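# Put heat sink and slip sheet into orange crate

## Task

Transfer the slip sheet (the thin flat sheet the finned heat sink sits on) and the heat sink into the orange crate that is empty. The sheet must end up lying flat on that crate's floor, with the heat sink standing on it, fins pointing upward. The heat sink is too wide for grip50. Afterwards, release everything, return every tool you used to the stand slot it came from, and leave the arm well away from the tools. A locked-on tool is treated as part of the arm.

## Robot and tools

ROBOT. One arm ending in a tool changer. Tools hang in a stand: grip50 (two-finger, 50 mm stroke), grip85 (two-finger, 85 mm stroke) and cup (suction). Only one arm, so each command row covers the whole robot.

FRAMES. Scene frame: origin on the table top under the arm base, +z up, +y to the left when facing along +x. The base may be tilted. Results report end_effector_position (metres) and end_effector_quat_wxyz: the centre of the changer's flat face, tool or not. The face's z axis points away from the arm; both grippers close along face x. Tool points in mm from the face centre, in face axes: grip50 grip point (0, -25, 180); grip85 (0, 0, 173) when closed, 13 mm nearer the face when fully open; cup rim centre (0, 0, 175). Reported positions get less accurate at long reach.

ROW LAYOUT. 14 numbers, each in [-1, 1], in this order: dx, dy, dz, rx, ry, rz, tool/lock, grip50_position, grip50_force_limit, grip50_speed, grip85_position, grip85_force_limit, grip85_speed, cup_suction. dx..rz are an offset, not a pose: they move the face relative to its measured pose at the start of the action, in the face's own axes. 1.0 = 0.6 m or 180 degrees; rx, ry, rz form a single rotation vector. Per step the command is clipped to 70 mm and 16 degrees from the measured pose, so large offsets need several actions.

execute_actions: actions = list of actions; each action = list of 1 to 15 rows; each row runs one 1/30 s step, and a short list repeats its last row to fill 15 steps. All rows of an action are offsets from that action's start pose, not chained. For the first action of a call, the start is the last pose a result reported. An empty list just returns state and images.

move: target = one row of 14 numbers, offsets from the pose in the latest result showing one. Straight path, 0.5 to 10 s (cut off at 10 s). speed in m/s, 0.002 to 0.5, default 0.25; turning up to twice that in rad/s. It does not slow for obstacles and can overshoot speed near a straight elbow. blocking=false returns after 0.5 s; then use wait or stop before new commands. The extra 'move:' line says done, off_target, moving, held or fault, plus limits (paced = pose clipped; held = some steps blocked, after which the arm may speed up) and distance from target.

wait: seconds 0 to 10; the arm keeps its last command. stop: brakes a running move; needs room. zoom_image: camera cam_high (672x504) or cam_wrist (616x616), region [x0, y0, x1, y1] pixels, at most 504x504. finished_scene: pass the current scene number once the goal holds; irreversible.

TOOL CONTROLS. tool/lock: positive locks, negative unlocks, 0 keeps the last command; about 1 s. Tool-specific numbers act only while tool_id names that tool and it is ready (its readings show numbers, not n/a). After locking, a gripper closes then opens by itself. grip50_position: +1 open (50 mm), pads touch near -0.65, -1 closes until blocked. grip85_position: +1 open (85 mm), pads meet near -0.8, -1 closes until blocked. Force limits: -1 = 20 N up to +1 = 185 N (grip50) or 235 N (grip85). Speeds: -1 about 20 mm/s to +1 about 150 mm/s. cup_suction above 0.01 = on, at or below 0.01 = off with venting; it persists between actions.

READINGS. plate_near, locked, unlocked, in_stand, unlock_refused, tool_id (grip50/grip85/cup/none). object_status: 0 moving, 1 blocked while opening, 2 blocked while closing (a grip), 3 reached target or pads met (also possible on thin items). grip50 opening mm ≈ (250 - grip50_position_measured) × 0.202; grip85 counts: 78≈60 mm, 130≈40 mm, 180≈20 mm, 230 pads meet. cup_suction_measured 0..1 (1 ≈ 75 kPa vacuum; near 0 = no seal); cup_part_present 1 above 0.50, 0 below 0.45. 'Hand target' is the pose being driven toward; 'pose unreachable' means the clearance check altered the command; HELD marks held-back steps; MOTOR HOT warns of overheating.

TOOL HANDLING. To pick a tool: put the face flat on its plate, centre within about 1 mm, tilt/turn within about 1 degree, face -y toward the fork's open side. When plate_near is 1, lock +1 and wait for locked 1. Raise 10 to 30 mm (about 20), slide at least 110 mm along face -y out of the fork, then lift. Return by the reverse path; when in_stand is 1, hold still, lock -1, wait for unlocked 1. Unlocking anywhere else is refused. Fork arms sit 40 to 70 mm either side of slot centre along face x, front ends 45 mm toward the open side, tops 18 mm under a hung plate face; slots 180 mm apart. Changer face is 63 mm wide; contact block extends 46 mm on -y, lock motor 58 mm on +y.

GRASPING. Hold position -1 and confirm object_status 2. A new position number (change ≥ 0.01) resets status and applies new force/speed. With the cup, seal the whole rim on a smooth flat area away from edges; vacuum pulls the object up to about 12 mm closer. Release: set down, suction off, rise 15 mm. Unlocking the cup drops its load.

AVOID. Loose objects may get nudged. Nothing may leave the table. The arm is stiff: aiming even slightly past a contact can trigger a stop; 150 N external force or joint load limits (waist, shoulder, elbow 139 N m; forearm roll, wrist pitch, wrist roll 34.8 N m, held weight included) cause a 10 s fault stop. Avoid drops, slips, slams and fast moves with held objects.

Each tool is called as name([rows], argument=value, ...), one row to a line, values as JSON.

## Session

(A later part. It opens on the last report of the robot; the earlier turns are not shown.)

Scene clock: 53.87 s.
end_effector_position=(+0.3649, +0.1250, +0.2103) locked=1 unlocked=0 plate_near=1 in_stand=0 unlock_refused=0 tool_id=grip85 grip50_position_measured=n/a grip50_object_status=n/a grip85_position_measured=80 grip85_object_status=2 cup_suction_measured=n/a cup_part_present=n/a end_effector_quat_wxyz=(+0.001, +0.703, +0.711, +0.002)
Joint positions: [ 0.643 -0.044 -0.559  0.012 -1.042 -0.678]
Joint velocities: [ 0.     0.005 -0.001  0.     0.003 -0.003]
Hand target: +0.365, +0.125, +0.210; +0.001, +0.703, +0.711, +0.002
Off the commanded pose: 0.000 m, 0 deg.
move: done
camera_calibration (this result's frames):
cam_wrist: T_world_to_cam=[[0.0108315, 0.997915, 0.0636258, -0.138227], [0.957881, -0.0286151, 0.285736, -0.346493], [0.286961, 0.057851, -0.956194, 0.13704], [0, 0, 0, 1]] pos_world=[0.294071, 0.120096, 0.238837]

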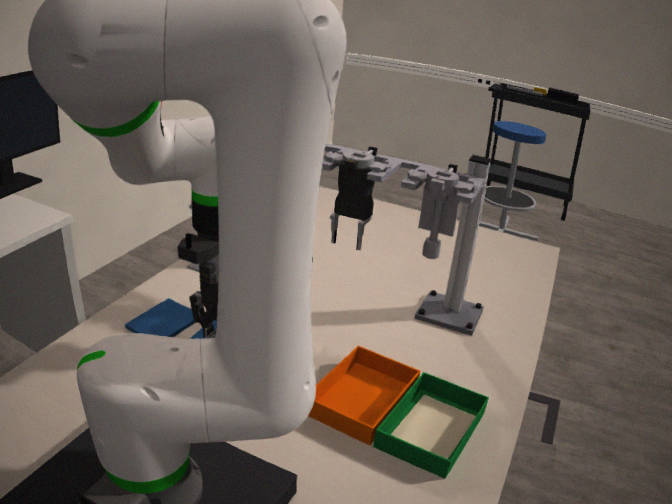

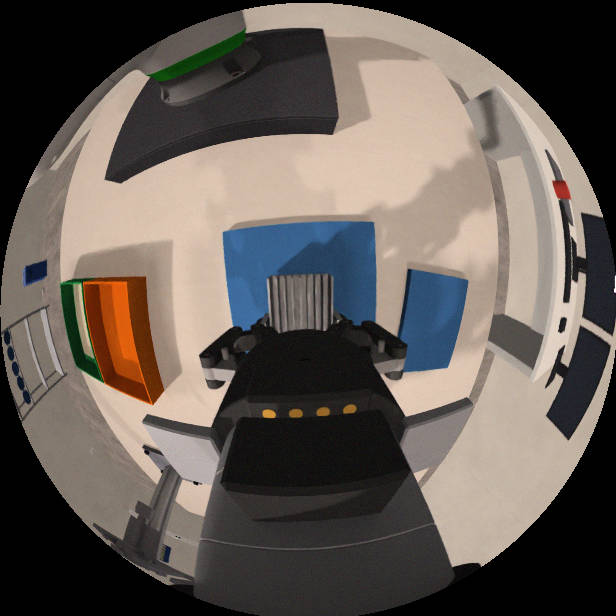

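move(target=[0,0,0.011,0,0,0,0,1,0,0,-1,-0.4,-0.6,0], speed=0.012)

move(target=[0,0,0,0,0,0,0,1,0,0,1,0,0,0])

move(target=[0,0,-0.08,0,0,0,0,1,0,0,1,0,0,0])

move(target=[0.0872,0.2035,-0.2137,0,0,0,0,1,0,0,1,0,0,0], speed=0.35)

move(target=[0,0.3,0,0,0,0,0,1,0,0,1,0,0,0], speed=0.2)

Scene clock: 60.30 s.
end_effector_position=(+0.3650, +0.1251, +0.2040) locked=1 unlocked=0 plate_near=1 in_stand=0 unlock_refused=0 tool_id=grip85 grip50_position_measured=n/a grip50_object_status=n/a grip85_position_measured=80 grip85_object_status=2 cup_suction_measured=n/a cup_part_present=n/a end_effector_quat_wxyz=(+0.001, +0.703, +0.711, +0.002)
Joint positions: [ 0.643 -0.034 -0.567  0.012 -1.024 -0.678]
Joint velocities: [-0.001  0.002 -0.002  0.     0.004  0.002]
Hand target: +0.365, +0.125, +0.204; +0.001, +0.703, +0.711, +0.002
Off the commanded pose: 0.000 m, 0 deg.
move: done
camera_calibration (this result's frames):
cam_wrist: T_world_to_cam=[[0.0109432, 0.997909, 0.0637029, -0.137922], [0.957803, -0.0287596, 0.285985, -0.344805], [0.287219, 0.0578852, -0.956114, 0.130876], [0, 0, 0, 1]] pos_world=[0.294174, 0.120141, 0.232527]

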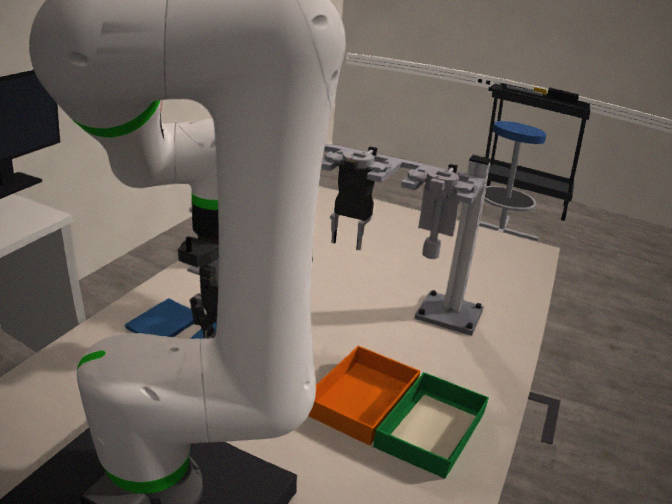

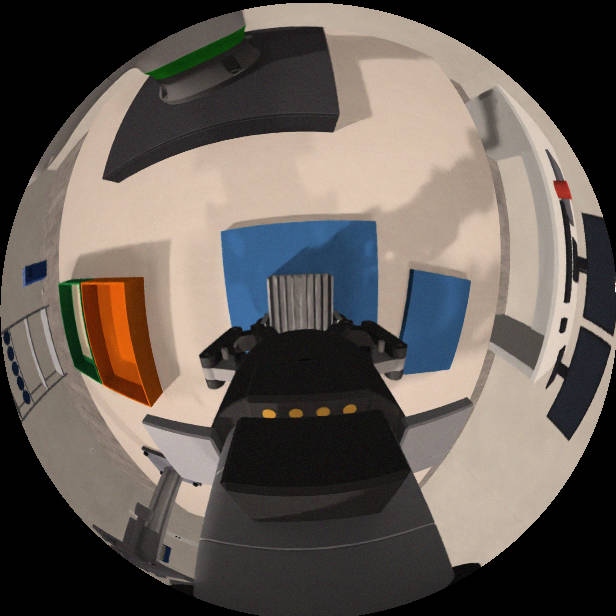

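Scene clock: 61.07 s.
end_effector_position=(+0.3650, +0.1251, +0.2040) locked=1 unlocked=0 plate_near=1 in_stand=0 unlock_refused=0 tool_id=grip85 grip50_position_measured=n/a grip50_object_status=n/a grip85_position_measured=3 grip85_object_status=3 cup_suction_measured=n/a cup_part_present=n/a end_effector_quat_wxyz=(+0.001, +0.703, +0.711, +0.002)
Joint positions: [ 0.643 -0.034 -0.567  0.012 -1.024 -0.678]
Joint velocities: [ 0.001  0.001 -0.001 -0.    -0.     0.   ]
Hand target: +0.365, +0.125, +0.204; +0.001, +0.703, +0.711, +0.002
Off the commanded pose: 0.000 m, 0 deg.
move: done
camera_calibration (this result's frames):
cam_wrist: T_world_to_cam=[[0.0109499, 0.997911, 0.0636652, -0.137898], [0.957816, -0.0287524, 0.285939, -0.344776], [0.287172, 0.0578486, -0.956131, 0.130886], [0, 0, 0, 1]] pos_world=[0.294155, 0.120125, 0.232509]

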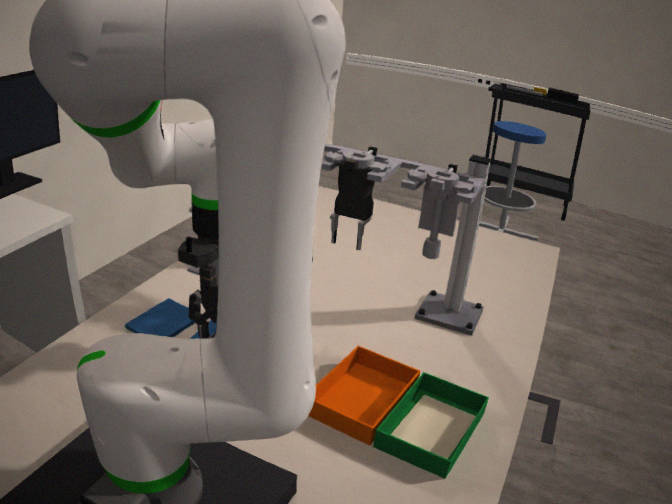

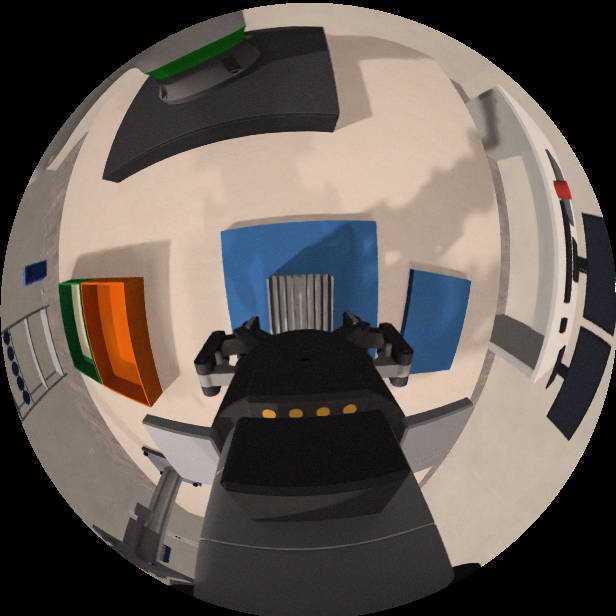

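Scene clock: 61.90 s.
end_effector_position=(+0.3648, +0.1251, +0.2519) locked=1 unlocked=0 plate_near=1 in_stand=0 unlock_refused=0 tool_id=grip85 grip50_position_measured=n/a grip50_object_status=n/a grip85_position_measured=3 grip85_object_status=3 cup_suction_measured=n/a cup_part_present=n/a end_effector_quat_wxyz=(+0.001, +0.703, +0.711, +0.002)
Joint positions: [ 0.645 -0.097 -0.5    0.011 -1.154 -0.677]
Joint velocities: [-0.    -0.002  0.002 -0.    -0.004 -0.   ]
Hand target: +0.365, +0.125, +0.252; +0.001, +0.703, +0.711, +0.002
Off the commanded pose: 0.000 m, 0 deg.
move: done
camera_calibration (this result's frames):
cam_wrist: T_world_to_cam=[[0.0108455, 0.99791, 0.0637001, -0.140939], [0.957831, -0.0286598, 0.285898, -0.358284], [0.287126, 0.0579132, -0.95614, 0.176752], [0, 0, 0, 1]] pos_world=[0.293954, 0.12014, 0.280411]

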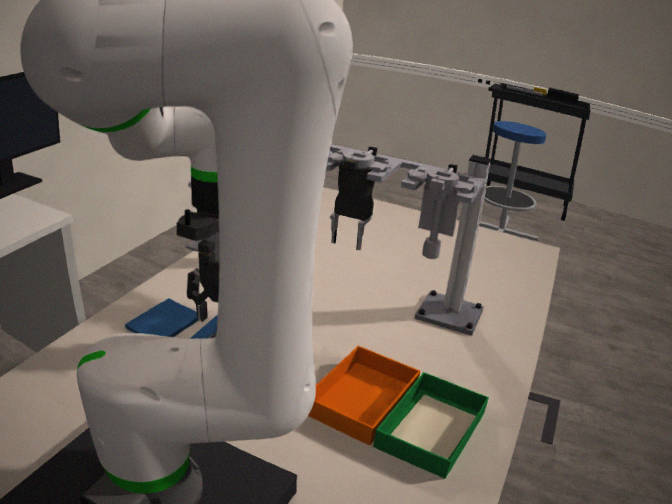

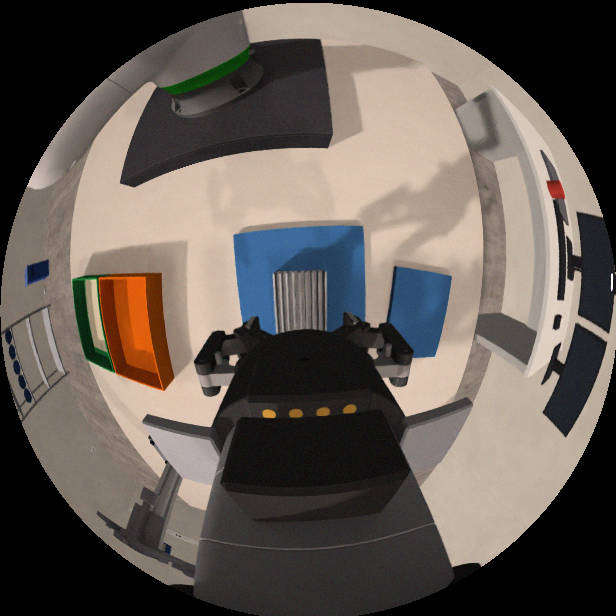

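Scene clock: 63.07 s.
end_effector_position=(+0.4856, +0.1790, +0.3806) locked=1 unlocked=0 plate_near=1 in_stand=0 unlock_refused=0 tool_id=grip85 grip50_position_measured=n/a grip50_object_status=n/a grip85_position_measured=3 grip85_object_status=3 cup_suction_measured=n/a cup_part_present=n/a end_effector_quat_wxyz=(+0.001, +0.703, +0.711, +0.002)
Joint positions: [ 0.576  0.157  0.075  0.009 -1.474 -0.605]
Joint velocities: [-0.001  0.004  0.006 -0.001 -0.004  0.001]
Hand target: +0.486, +0.179, +0.381; +0.001, +0.703, +0.711, +0.002
Off the commanded pose: 0.000 m, 0 deg.
move: done
camera_calibration (this result's frames):
cam_wrist: T_world_to_cam=[[0.0105296, 0.997907, 0.063798, -0.204117], [0.957784, -0.028396, 0.286083, -0.509375], [0.287296, 0.0580923, -0.956079, 0.261836], [0, 0, 0, 1]] pos_world=[0.414796, 0.174015, 0.409082]

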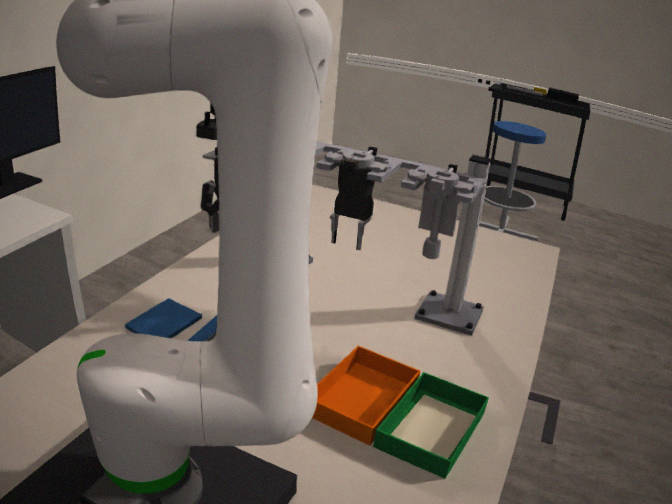

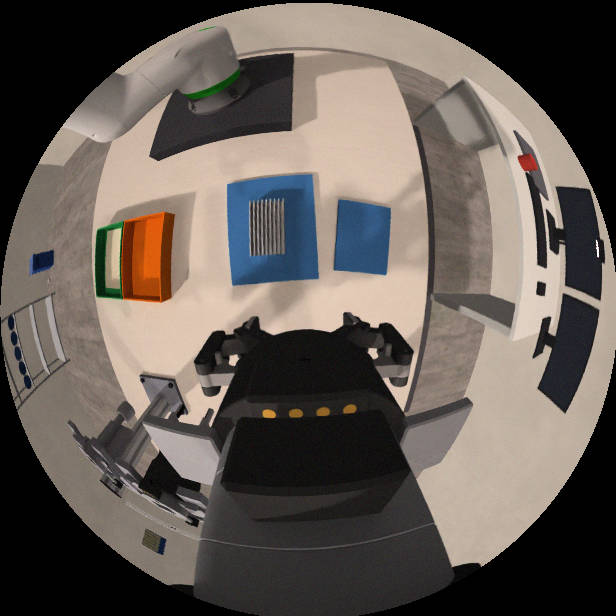

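Scene clock: 64.53 s.
end_effector_position=(+0.6656, +0.1813, +0.3814) locked=1 unlocked=0 plate_near=1 in_stand=0 unlock_refused=0 tool_id=grip85 grip50_position_measured=n/a grip50_object_status=n/a grip85_position_measured=3 grip85_object_status=3 cup_suction_measured=n/a cup_part_present=n/a end_effector_quat_wxyz=(+0.001, +0.703, +0.711, +0.002)
Joint positions: [ 0.42   0.629  0.727  0.007 -1.652 -0.447]
Joint velocities: [-0.002  0.004  0.01  -0.001 -0.005 -0.001]
Hand target: +0.666, +0.181, +0.381; +0.001, +0.703, +0.711, +0.002
Off the commanded pose: 0.000 m, 0 deg.
move: done
camera_calibration (this result's frames):
cam_wrist: T_world_to_cam=[[0.01033, 0.997905, 0.0638625, -0.208242], [0.957683, -0.0282444, 0.286434, -0.682018], [0.287638, 0.0582012, -0.955969, 0.210488], [0, 0, 0, 1]] pos_world=[0.594764, 0.176292, 0.409872]

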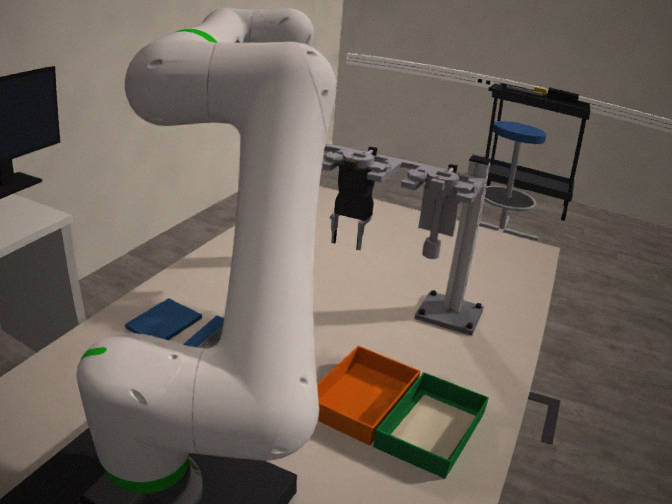

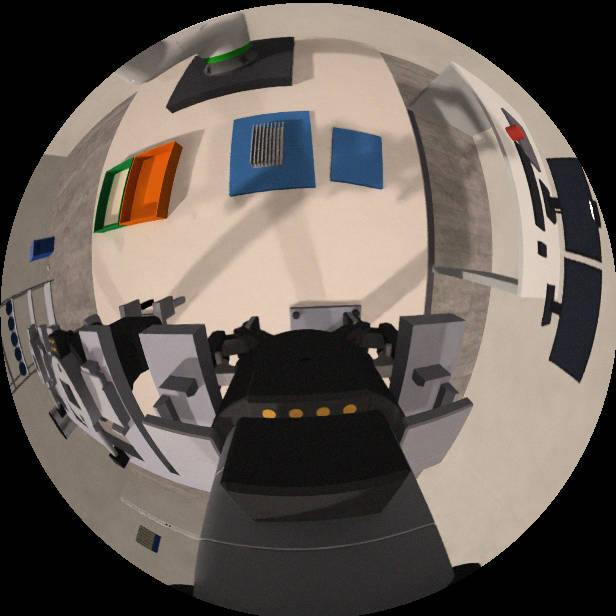

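move(target=[-0.0002,0.0006,0.033,0,0,0,0,1,0,0,1,0,0,0], speed=0.02)

execute_actions([
  [[0,0,0,0,0,0,-1,1,0,0,1,0,0,0]],
  [[0,0,0,0,0,0,-1,1,0,0,1,0,0,0]],
  [[0,0,0,0,0,0,-1,1,0,0,1,0,0,0]],
])

move(target=[0,0,-0.03,0,0,0,0,1,0,0,1,0,0,0], speed=0.05)

zoom_image(camera="cam_wrist", region=[126,303,486,493])

Scene clock: 70.40 s.
end_effector_position=(+0.6660, +0.1812, +0.3617) locked=1 unlocked=0 plate_near=1 in_stand=1 unlock_refused=0 tool_id=grip85 grip50_position_measured=n/a grip50_object_status=n/a grip85_position_measured=3 grip85_object_status=3 cup_suction_measured=n/a cup_part_present=n/a end_effector_quat_wxyz=(+0.001, +0.703, +0.711, +0.002)
Joint positions: [ 0.42   0.626  0.677  0.007 -1.604 -0.447]
Joint velocities: [ 0.001 -0.002 -0.003  0.     0.003 -0.002]
Hand target: +0.666, +0.181, +0.362; +0.001, +0.703, +0.711, +0.002
Off the commanded pose: 0.000 m, 0 deg.
move: done
camera_calibration (this result's frames):
cam_wrist: T_world_to_cam=[[0.0103765, 0.997901, 0.0639147, -0.206928], [0.957692, -0.0283021, 0.2864, -0.676778], [0.287608, 0.0582388, -0.955976, 0.191535], [0, 0, 0, 1]] pos_world=[0.595205, 0.176185, 0.390158]

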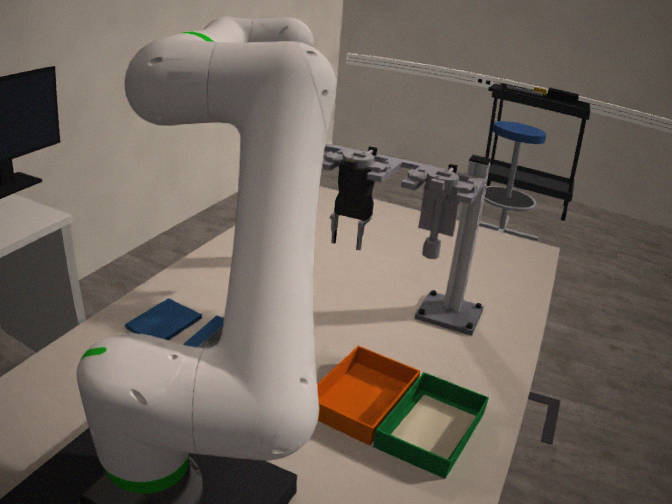

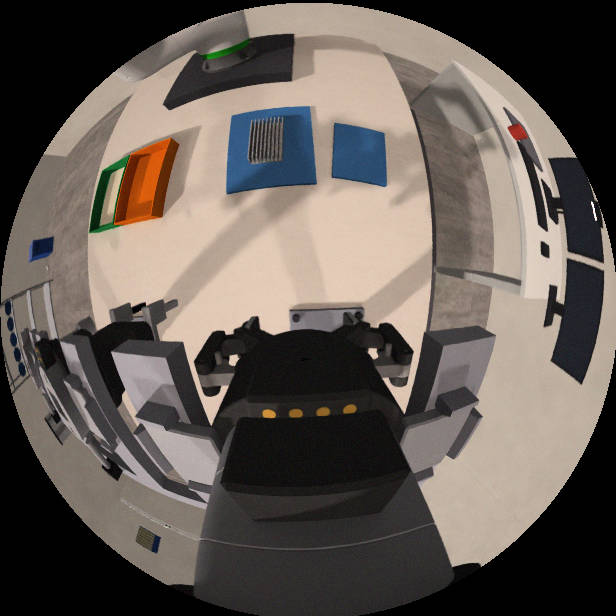

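Scene clock: 71.90 s.
end_effector_position=(+0.6660, +0.1811, +0.3616) locked=0 unlocked=1 plate_near=1 in_stand=1 unlock_refused=0 tool_id=none grip50_position_measured=n/a grip50_object_status=n/a grip85_position_measured=n/a grip85_object_status=n/a cup_suction_measured=n/a cup_part_present=n/a end_effector_quat_wxyz=(+0.001, +0.703, +0.711, +0.002)
Joint positions: [ 0.42   0.626  0.676  0.007 -1.604 -0.447]
Joint velocities: [-0.    -0.     0.    -0.    -0.001 -0.001]
Hand target: +0.666, +0.181, +0.362; +0.001, +0.703, +0.711, +0.002
Off the commanded pose: 0.000 m, 0 deg.
Step readings (end_effector_position; steps 1 to 15: 1st action; 16 to 30: 2nd action; 31 to 45: 3rd action):
0: (+0.6660, +0.1812, +0.3617)
1: (+0.6660, +0.1811, +0.3616)
2: (+0.6660, +0.1811, +0.3616)
4: (+0.6660, +0.1811, +0.3616)
8: (+0.6660, +0.1811, +0.3616)
15: (+0.6660, +0.1811, +0.3616)
16: (+0.6660, +0.1811, +0.3616)
17: (+0.6660, +0.1811, +0.3616)
19: (+0.6660, +0.1811, +0.3616)
23: (+0.6660, +0.1811, +0.3616)
30: (+0.6660, +0.1811, +0.3616)
31: (+0.6660, +0.1811, +0.3616)
32: (+0.6660, +0.1811, +0.3616)
34: (+0.6660, +0.1811, +0.3616)
38: (+0.6660, +0.1811, +0.3616)
45: end_effector_position above
camera_calibration (this result's frames):
cam_wrist: T_world_to_cam=[[0.0103859, 0.997906, 0.0638473, -0.206887], [0.95773, -0.0282839, 0.286274, -0.676707], [0.287481, 0.0581753, -0.956018, 0.191577], [0, 0, 0, 1]] pos_world=[0.595177, 0.176169, 0.390084]

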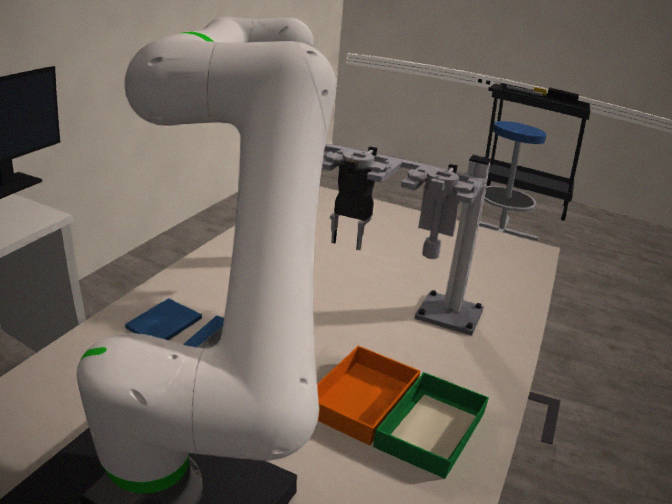

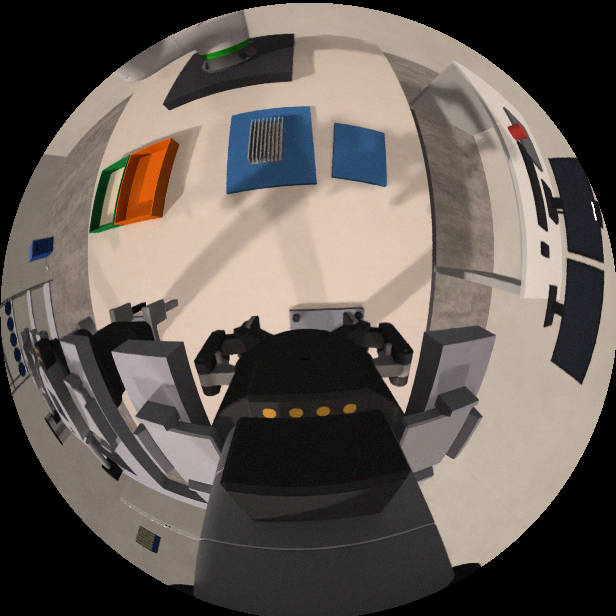

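Scene clock: 72.67 s.
end_effector_position=(+0.6659, +0.1811, +0.3795) locked=0 unlocked=1 plate_near=0 in_stand=0 unlock_refused=0 tool_id=none grip50_position_measured=n/a grip50_object_status=n/a grip85_position_measured=n/a grip85_object_status=n/a cup_suction_measured=n/a cup_part_present=n/a end_effector_quat_wxyz=(+0.001, +0.703, +0.711, +0.002)
Joint positions: [ 0.42   0.63   0.723  0.007 -1.648 -0.447]
Joint velocities: [-0.001  0.001  0.003 -0.    -0.003  0.001]
Hand target: +0.666, +0.181, +0.380; +0.001, +0.703, +0.711, +0.002
Off the commanded pose: 0.000 m, 0 deg.
move: done
camera_calibration (this result's frames):
cam_wrist: T_world_to_cam=[[0.0103435, 0.99791, 0.063787, -0.207971], [0.957719, -0.0282285, 0.286317, -0.681784], [0.287519, 0.0581285, -0.956009, 0.208697], [0, 0, 0, 1]] pos_world=[0.595104, 0.17616, 0.407988]

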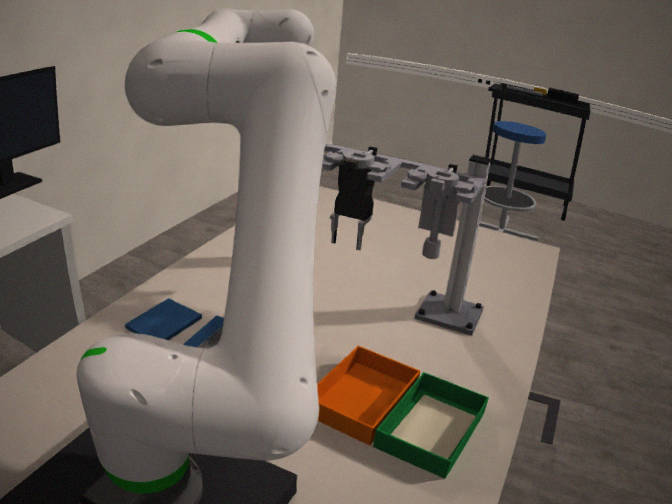

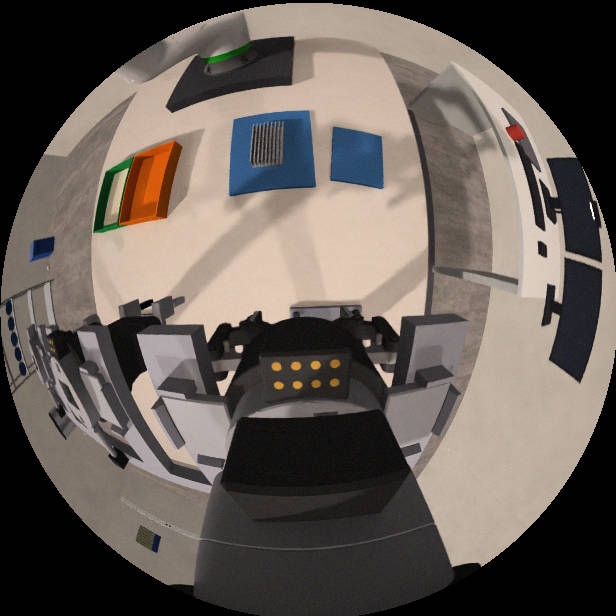

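Region (126, 303, 486, 493) of cam_wrist's 616x616 image, scaled by 1.400, with more detail than that image has; it fills the top 266 rows of this view, and the rest is white.

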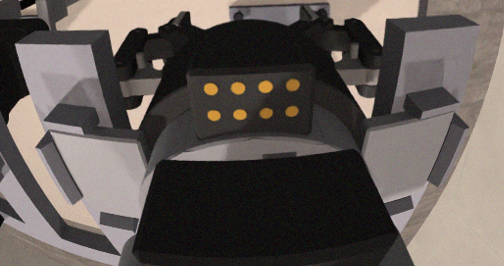

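move(target=[-0.6,0,0,0,0,0,0,1,0,0,1,0,0,0], speed=0.2)

zoom_image(camera="cam_wrist", region=[126,303,486,493])

Scene clock: 78.20 s.
end_effector_position=(+0.6706, -0.1788, +0.3795) locked=0 unlocked=1 plate_near=0 in_stand=0 unlock_refused=0 tool_id=none grip50_position_measured=n/a grip50_object_status=n/a grip85_position_measured=n/a grip85_object_status=n/a cup_suction_measured=n/a cup_part_present=n/a end_effector_quat_wxyz=(+0.002, +0.703, +0.711, +0.002)
Joint positions: [-0.114  0.643  0.747 -0.002 -1.656  0.086]
Joint velocities: [-0.004  0.002  0.005 -0.    -0.003  0.002]
Hand target: +0.671, -0.179, +0.380; +0.002, +0.703, +0.711, +0.002
Off the commanded pose: 0.000 m, 0 deg.
move: done
camera_calibration (this result's frames):
cam_wrist: T_world_to_cam=[[0.0102847, 0.997917, 0.0636793, 0.151201], [0.957545, -0.0281764, 0.286902, -0.696538], [0.288099, 0.0580251, -0.955841, 0.227849], [0, 0, 0, 1]] pos_world=[0.599769, -0.183733, 0.407998]

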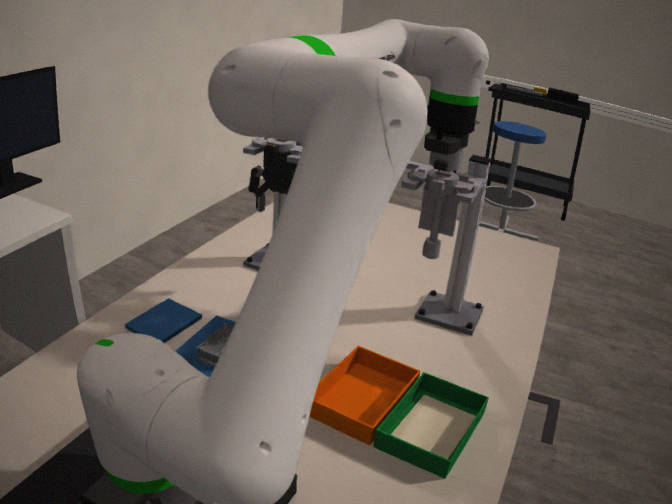

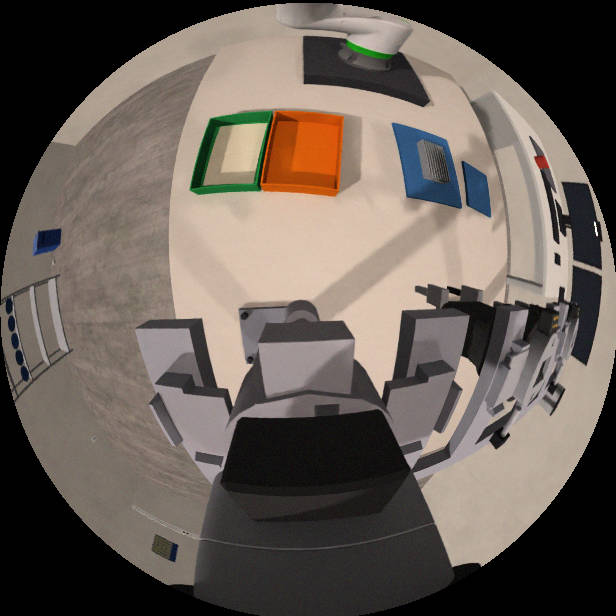

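Region (126, 303, 486, 493) of cam_wrist's 616x616 image, scaled by 1.400, with more detail than that image has; it fills the top 266 rows of this view, and the rest is white.

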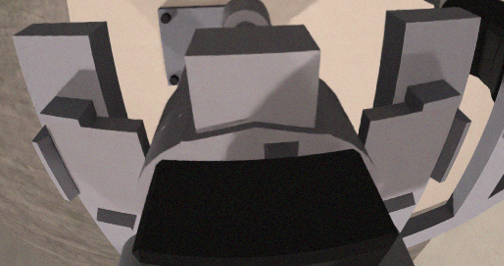

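About 3 mm too far.

move(target=[0.0004,-0.0055,0,0,0,0,0,1,0,0,1,0,0,0], speed=0.02)

zoom_image(camera="cam_wrist", region=[126,303,486,493])

Scene clock: 83.47 s.
end_effector_position=(+0.6673, -0.1786, +0.3795) locked=0 unlocked=1 plate_near=0 in_stand=0 unlock_refused=0 tool_id=none grip50_position_measured=n/a grip50_object_status=n/a grip85_position_measured=n/a grip85_object_status=n/a cup_suction_measured=n/a cup_part_present=n/a end_effector_quat_wxyz=(+0.002, +0.703, +0.712, +0.002)
Joint positions: [-0.114  0.632  0.73  -0.002 -1.65   0.086]
Joint velocities: [-0.    -0.001 -0.002 -0.     0.001 -0.   ]
Hand target: +0.667, -0.179, +0.380; +0.002, +0.703, +0.711, +0.002
Off the commanded pose: 0.000 m, 0 deg.
move: done
camera_calibration (this result's frames):
cam_wrist: T_world_to_cam=[[0.010206, 0.997916, 0.0637182, 0.151077], [0.957547, -0.0281123, 0.286904, -0.693398], [0.288097, 0.058085, -0.955838, 0.228772], [0, 0, 0, 1]] pos_world=[0.596511, -0.183544, 0.407981]

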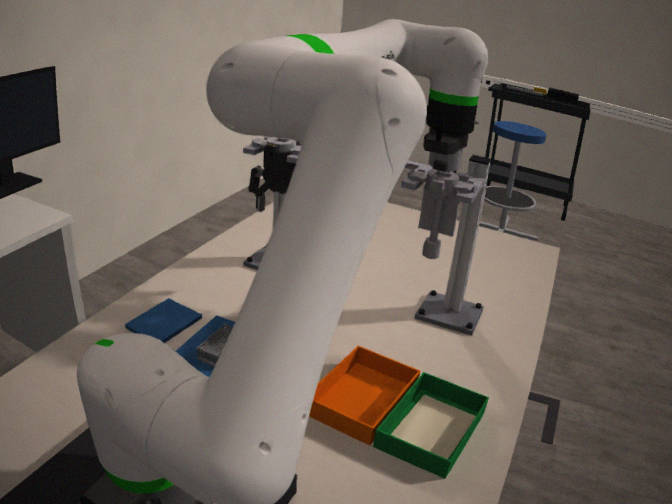

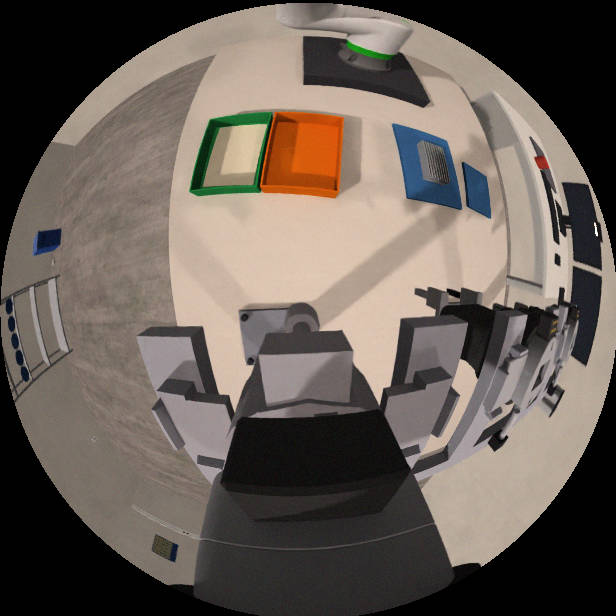

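Region (126, 303, 486, 493) of cam_wrist's 616x616 image, scaled by 1.400, with more detail than that image has; it fills the top 266 rows of this view, and the rest is white.

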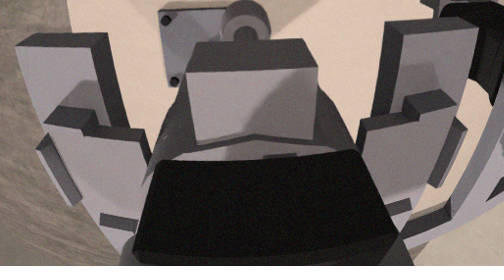

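move(target=[0,0.0003,0.029,0,0,0,0,1,0,0,1,0,0,0], speed=0.012)

Scene clock: 87.37 s.
end_effector_position=(+0.6676, -0.1786, +0.3622) locked=0 unlocked=1 plate_near=1 in_stand=1 unlock_refused=0 tool_id=none grip50_position_measured=n/a grip50_object_status=n/a grip85_position_measured=n/a grip85_object_status=n/a cup_suction_measured=n/a cup_part_present=n/a end_effector_quat_wxyz=(+0.002, +0.703, +0.711, +0.002)
Joint positions: [-0.114  0.629  0.685 -0.002 -1.608  0.086]
Joint velocities: [ 0.002 -0.002 -0.002  0.     0.003  0.   ]
Hand target: +0.668, -0.179, +0.362; +0.002, +0.703, +0.712, +0.002
Off the commanded pose: 0.000 m, 0 deg.
move: done
camera_calibration (this result's frames):
cam_wrist: T_world_to_cam=[[0.0103417, 0.997914, 0.063729, 0.15208], [0.957545, -0.0282451, 0.286896, -0.68869], [0.288097, 0.0580564, -0.95584, 0.212141], [0, 0, 0, 1]] pos_world=[0.596762, -0.183531, 0.390663]

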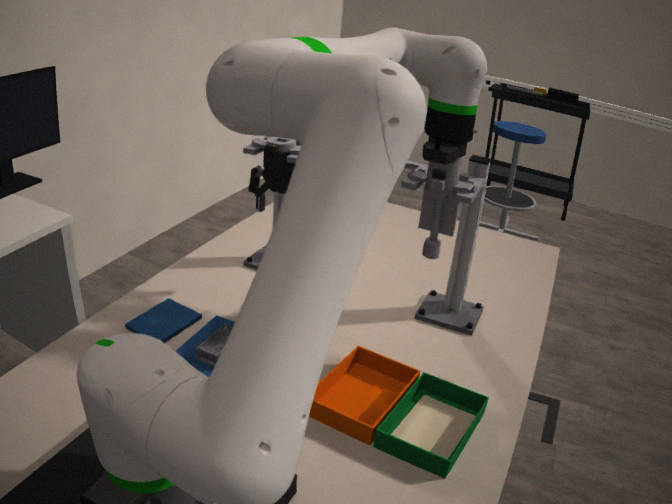

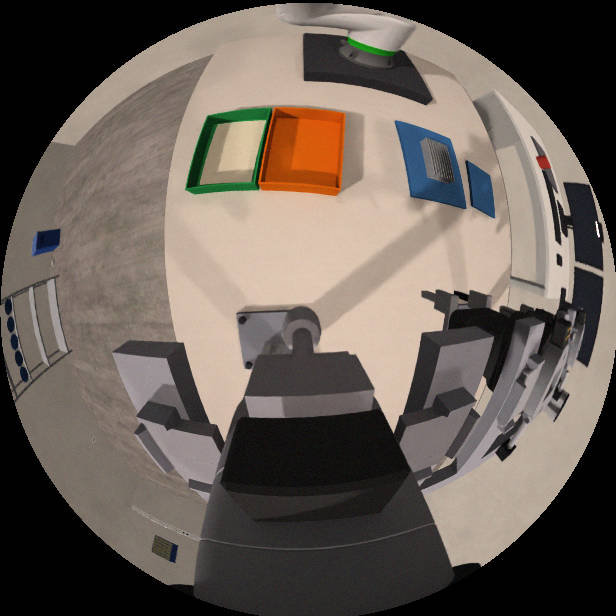

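execute_actions([
  [[0,0,0.0006,0,0,0,1,1,0,0,1,0,0,0]],
  [[0,0,0,0,0,0,1,1,0,0,1,0,0,0]],
  [[0,0,0,0,0,0,1,1,0,0,1,0,0,0]],
])

move(target=[0,0,-0.033,0,0,0,0,1,0,0,1,0,0,0], speed=0.05)

move(target=[0,-0.3,0,0,0,0,0,1,0,0,1,0,0,0])

move(target=[-0.206,-0.1945,0.225,0,0,0.033,0,1,0,0,1,0,0,0], speed=0.3)

move(target=[0,0,0.09,0,0,0,0,1,0,0,1,0,0,0], speed=0.12)

Scene clock: 94.87 s.
end_effector_position=(+0.6676, -0.1786, +0.3618) locked=1 unlocked=0 plate_near=1 in_stand=1 unlock_refused=0 tool_id=cup grip50_position_measured=n/a grip50_object_status=n/a grip85_position_measured=n/a grip85_object_status=n/a cup_suction_measured=n/a cup_part_present=n/a end_effector_quat_wxyz=(+0.001, +0.703, +0.712, +0.002)
Joint positions: [-0.114  0.629  0.684 -0.002 -1.607  0.086]
Joint velocities: [-0.002  0.     0.001  0.    -0.001  0.   ]
Hand target: +0.668, -0.179, +0.362; +0.001, +0.703, +0.712, +0.002
Off the commanded pose: 0.000 m, 0 deg.
Step readings (end_effector_position; steps 1 to 15: 1st action; 16 to 30: 2nd action; 31 to 45: 3rd action):
0: (+0.6676, -0.1786, +0.3621)
1: (+0.6676, -0.1786, +0.3621)
2: (+0.6676, -0.1786, +0.3620)
4: (+0.6676, -0.1786, +0.3619)
8: (+0.6676, -0.1786, +0.3618)
15: (+0.6676, -0.1786, +0.3618)
16: (+0.6676, -0.1786, +0.3618)
17: (+0.6676, -0.1786, +0.3618)
19: (+0.6676, -0.1786, +0.3618)
23: (+0.6676, -0.1786, +0.3618)
30: (+0.6676, -0.1786, +0.3618)
31: (+0.6676, -0.1786, +0.3618)
32: (+0.6676, -0.1786, +0.3618)
34: (+0.6676, -0.1786, +0.3618)
38: (+0.6676, -0.1786, +0.3618)
45: end_effector_position above
camera_calibration (this result's frames):
cam_wrist: T_world_to_cam=[[0.0102537, 0.997914, 0.0637352, 0.152159], [0.957578, -0.0281564, 0.286795, -0.688524], [0.287992, 0.0580907, -0.955869, 0.211845], [0, 0, 0, 1]] pos_world=[0.596746, -0.183534, 0.390264]

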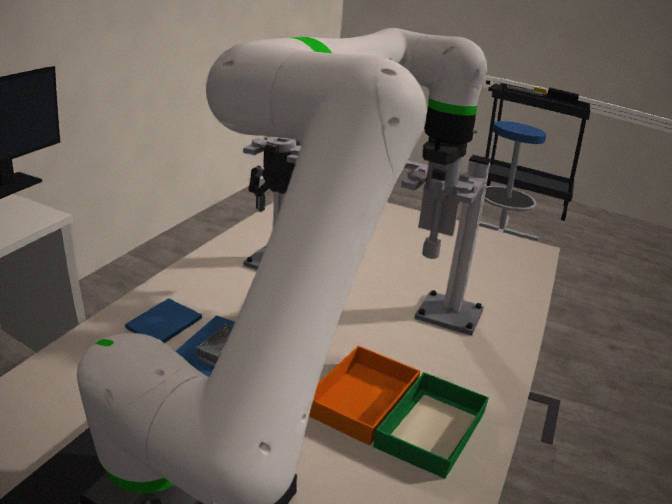

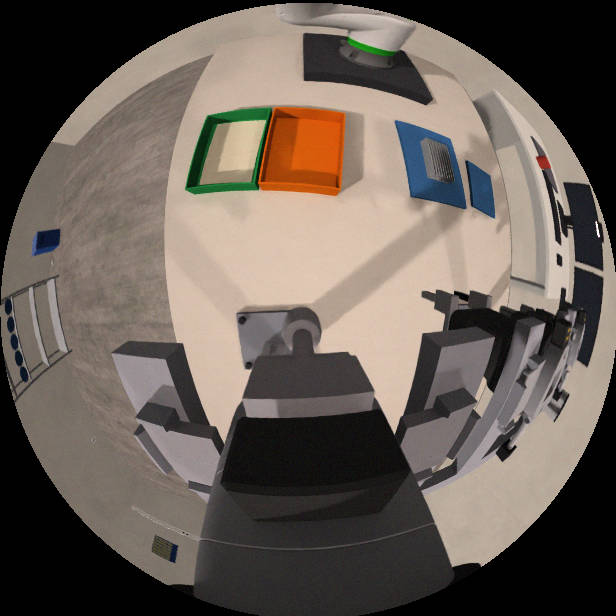

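Scene clock: 95.63 s.
end_effector_position=(+0.6675, -0.1785, +0.3815) locked=1 unlocked=0 plate_near=1 in_stand=0 unlock_refused=0 tool_id=cup grip50_position_measured=n/a grip50_object_status=n/a grip85_position_measured=n/a grip85_object_status=n/a cup_suction_measured=0.00 cup_part_present=0 end_effector_quat_wxyz=(+0.002, +0.703, +0.712, +0.002)
Joint positions: [-0.114  0.633  0.736 -0.002 -1.655  0.086]
Joint velocities: [ 0.001 -0.     0.003  0.    -0.004  0.001]
Hand target: +0.667, -0.179, +0.382; +0.001, +0.703, +0.712, +0.002
Off the commanded pose: 0.000 m, 0 deg.
move: done
camera_calibration (this result's frames):
cam_wrist: T_world_to_cam=[[0.0101248, 0.997922, 0.0636406, 0.151007], [0.957581, -0.0280056, 0.286799, -0.694075], [0.287986, 0.0580372, -0.955874, 0.230689], [0, 0, 0, 1]] pos_world=[0.596669, -0.18352, 0.409959]

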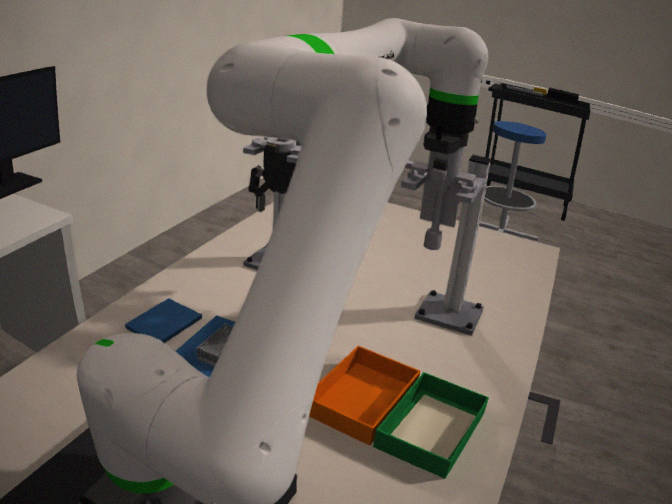

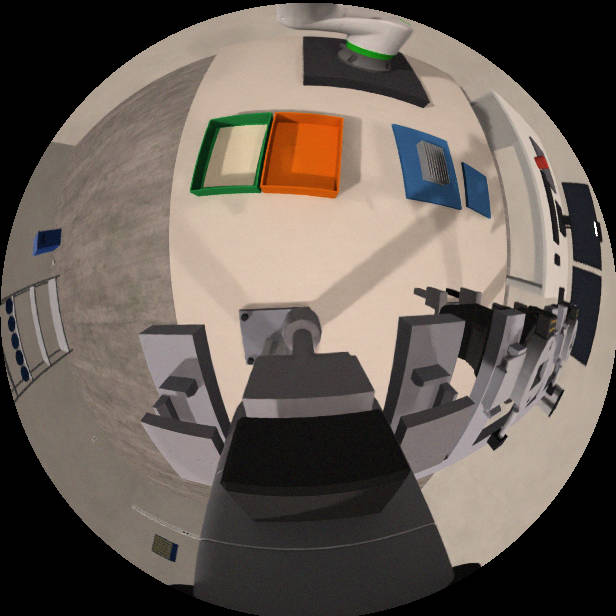

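Scene clock: 96.90 s.
end_effector_position=(+0.4876, -0.1809, +0.3806) locked=1 unlocked=0 plate_near=1 in_stand=0 unlock_refused=0 tool_id=cup grip50_position_measured=n/a grip50_object_status=n/a grip85_position_measured=n/a grip85_object_status=n/a cup_suction_measured=0.00 cup_part_present=0 end_effector_quat_wxyz=(+0.001, +0.703, +0.712, +0.002)
Joint positions: [-0.145  0.164  0.087 -0.003 -1.476  0.118]
Joint velocities: [ 0.001 -0.004 -0.003  0.     0.002  0.001]
Hand target: +0.487, -0.181, +0.381; +0.002, +0.703, +0.711, +0.002
Off the commanded pose: 0.000 m, 0 deg.
move: done
camera_calibration (this result's frames):
cam_wrist: T_world_to_cam=[[0.00978094, 0.997923, 0.0636775, 0.155369], [0.957613, -0.0276818, 0.286724, -0.521531], [0.287892, 0.058174, -0.955894, 0.281903], [0, 0, 0, 1]] pos_world=[0.416748, -0.185882, 0.409112]

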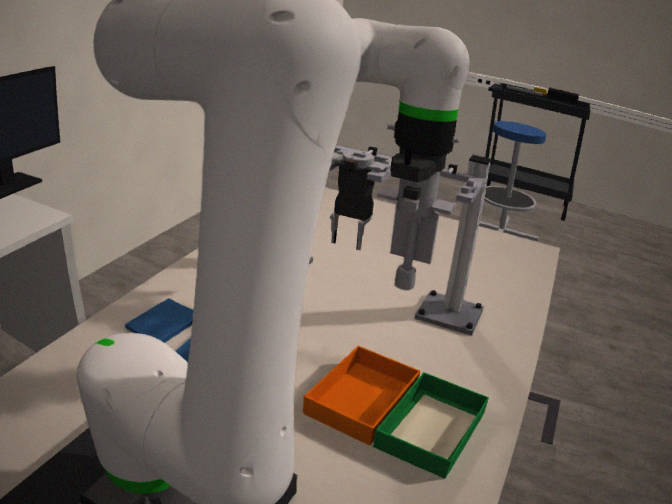

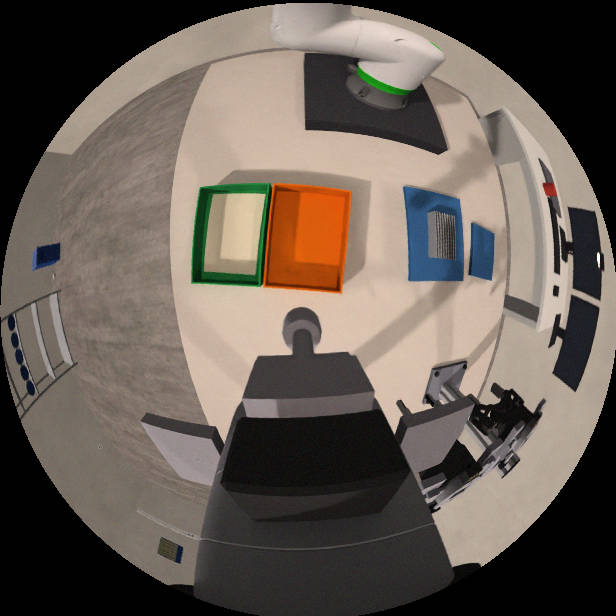

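Scene clock: 98.17 s.
end_effector_position=(+0.3732, -0.3060, +0.2452) locked=1 unlocked=0 plate_near=1 in_stand=0 unlock_refused=0 tool_id=cup grip50_position_measured=n/a grip50_object_status=n/a grip85_position_measured=n/a grip85_object_status=n/a cup_suction_measured=0.00 cup_part_present=0 end_effector_quat_wxyz=(+0.002, +0.739, +0.674, +0.002)
Joint positions: [-0.461  0.159 -0.247 -0.009 -1.149  0.333]
Joint velocities: [-0.004  0.002 -0.001 -0.     0.003  0.003]
Hand target: +0.373, -0.306, +0.245; +0.002, +0.739, +0.674, +0.002
Off the commanded pose: 0.000 m, 0 deg.
move: done
camera_calibration (this result's frames):
cam_wrist: T_world_to_cam=[[0.113262, 0.991506, 0.0639296, 0.24933], [0.949522, -0.126962, 0.28686, -0.404016], [0.29254, 0.0282124, -0.955837, 0.181758], [0, 0, 0, 1]] pos_world=[0.302211, -0.303635, 0.273687]

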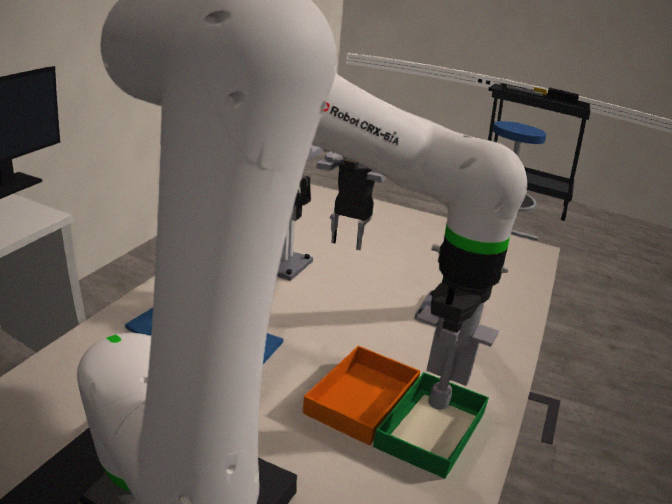

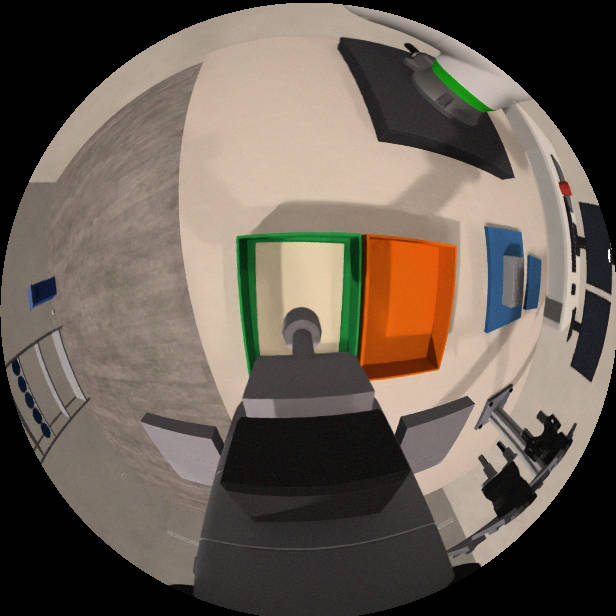

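Scene clock: 99.03 s.
end_effector_position=(+0.3734, -0.3060, +0.1913) locked=1 unlocked=0 plate_near=1 in_stand=0 unlock_refused=0 tool_id=cup grip50_position_measured=n/a grip50_object_status=n/a grip85_position_measured=n/a grip85_object_status=n/a cup_suction_measured=0.00 cup_part_present=0 end_effector_quat_wxyz=(+0.002, +0.739, +0.674, +0.002)
Joint positions: [-0.46   0.223 -0.31  -0.01  -1.021  0.333]
Joint velocities: [ 0.001  0.001 -0.002  0.001  0.002 -0.001]
Hand target: +0.373, -0.306, +0.191; +0.002, +0.739, +0.674, +0.002
Off the commanded pose: 0.000 m, 0 deg.
move: done
camera_calibration (this result's frames):
cam_wrist: T_world_to_cam=[[0.113364, 0.991496, 0.0639083, 0.252711], [0.949507, -0.127053, 0.286869, -0.38878], [0.292549, 0.0281609, -0.955836, 0.130152], [0, 0, 0, 1]] pos_world=[0.302425, -0.303623, 0.219783]

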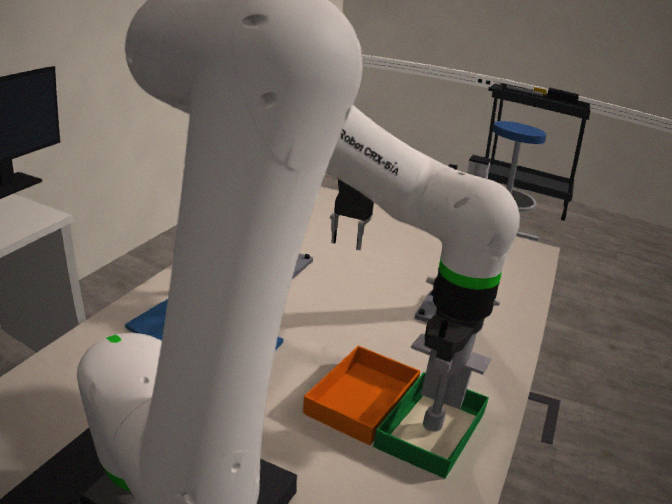

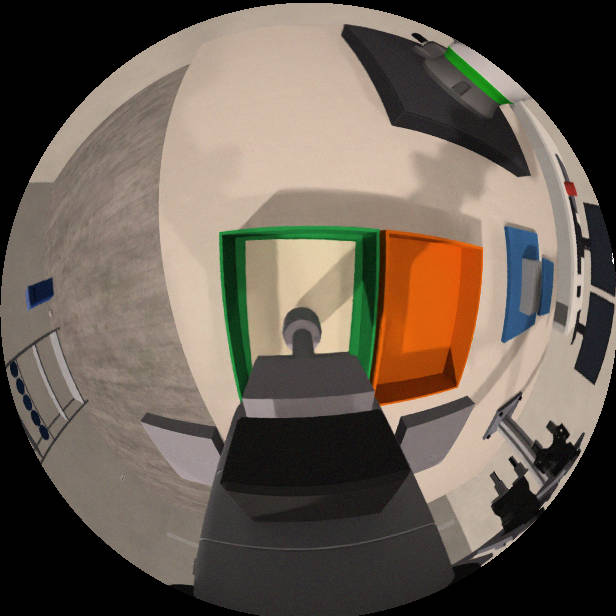

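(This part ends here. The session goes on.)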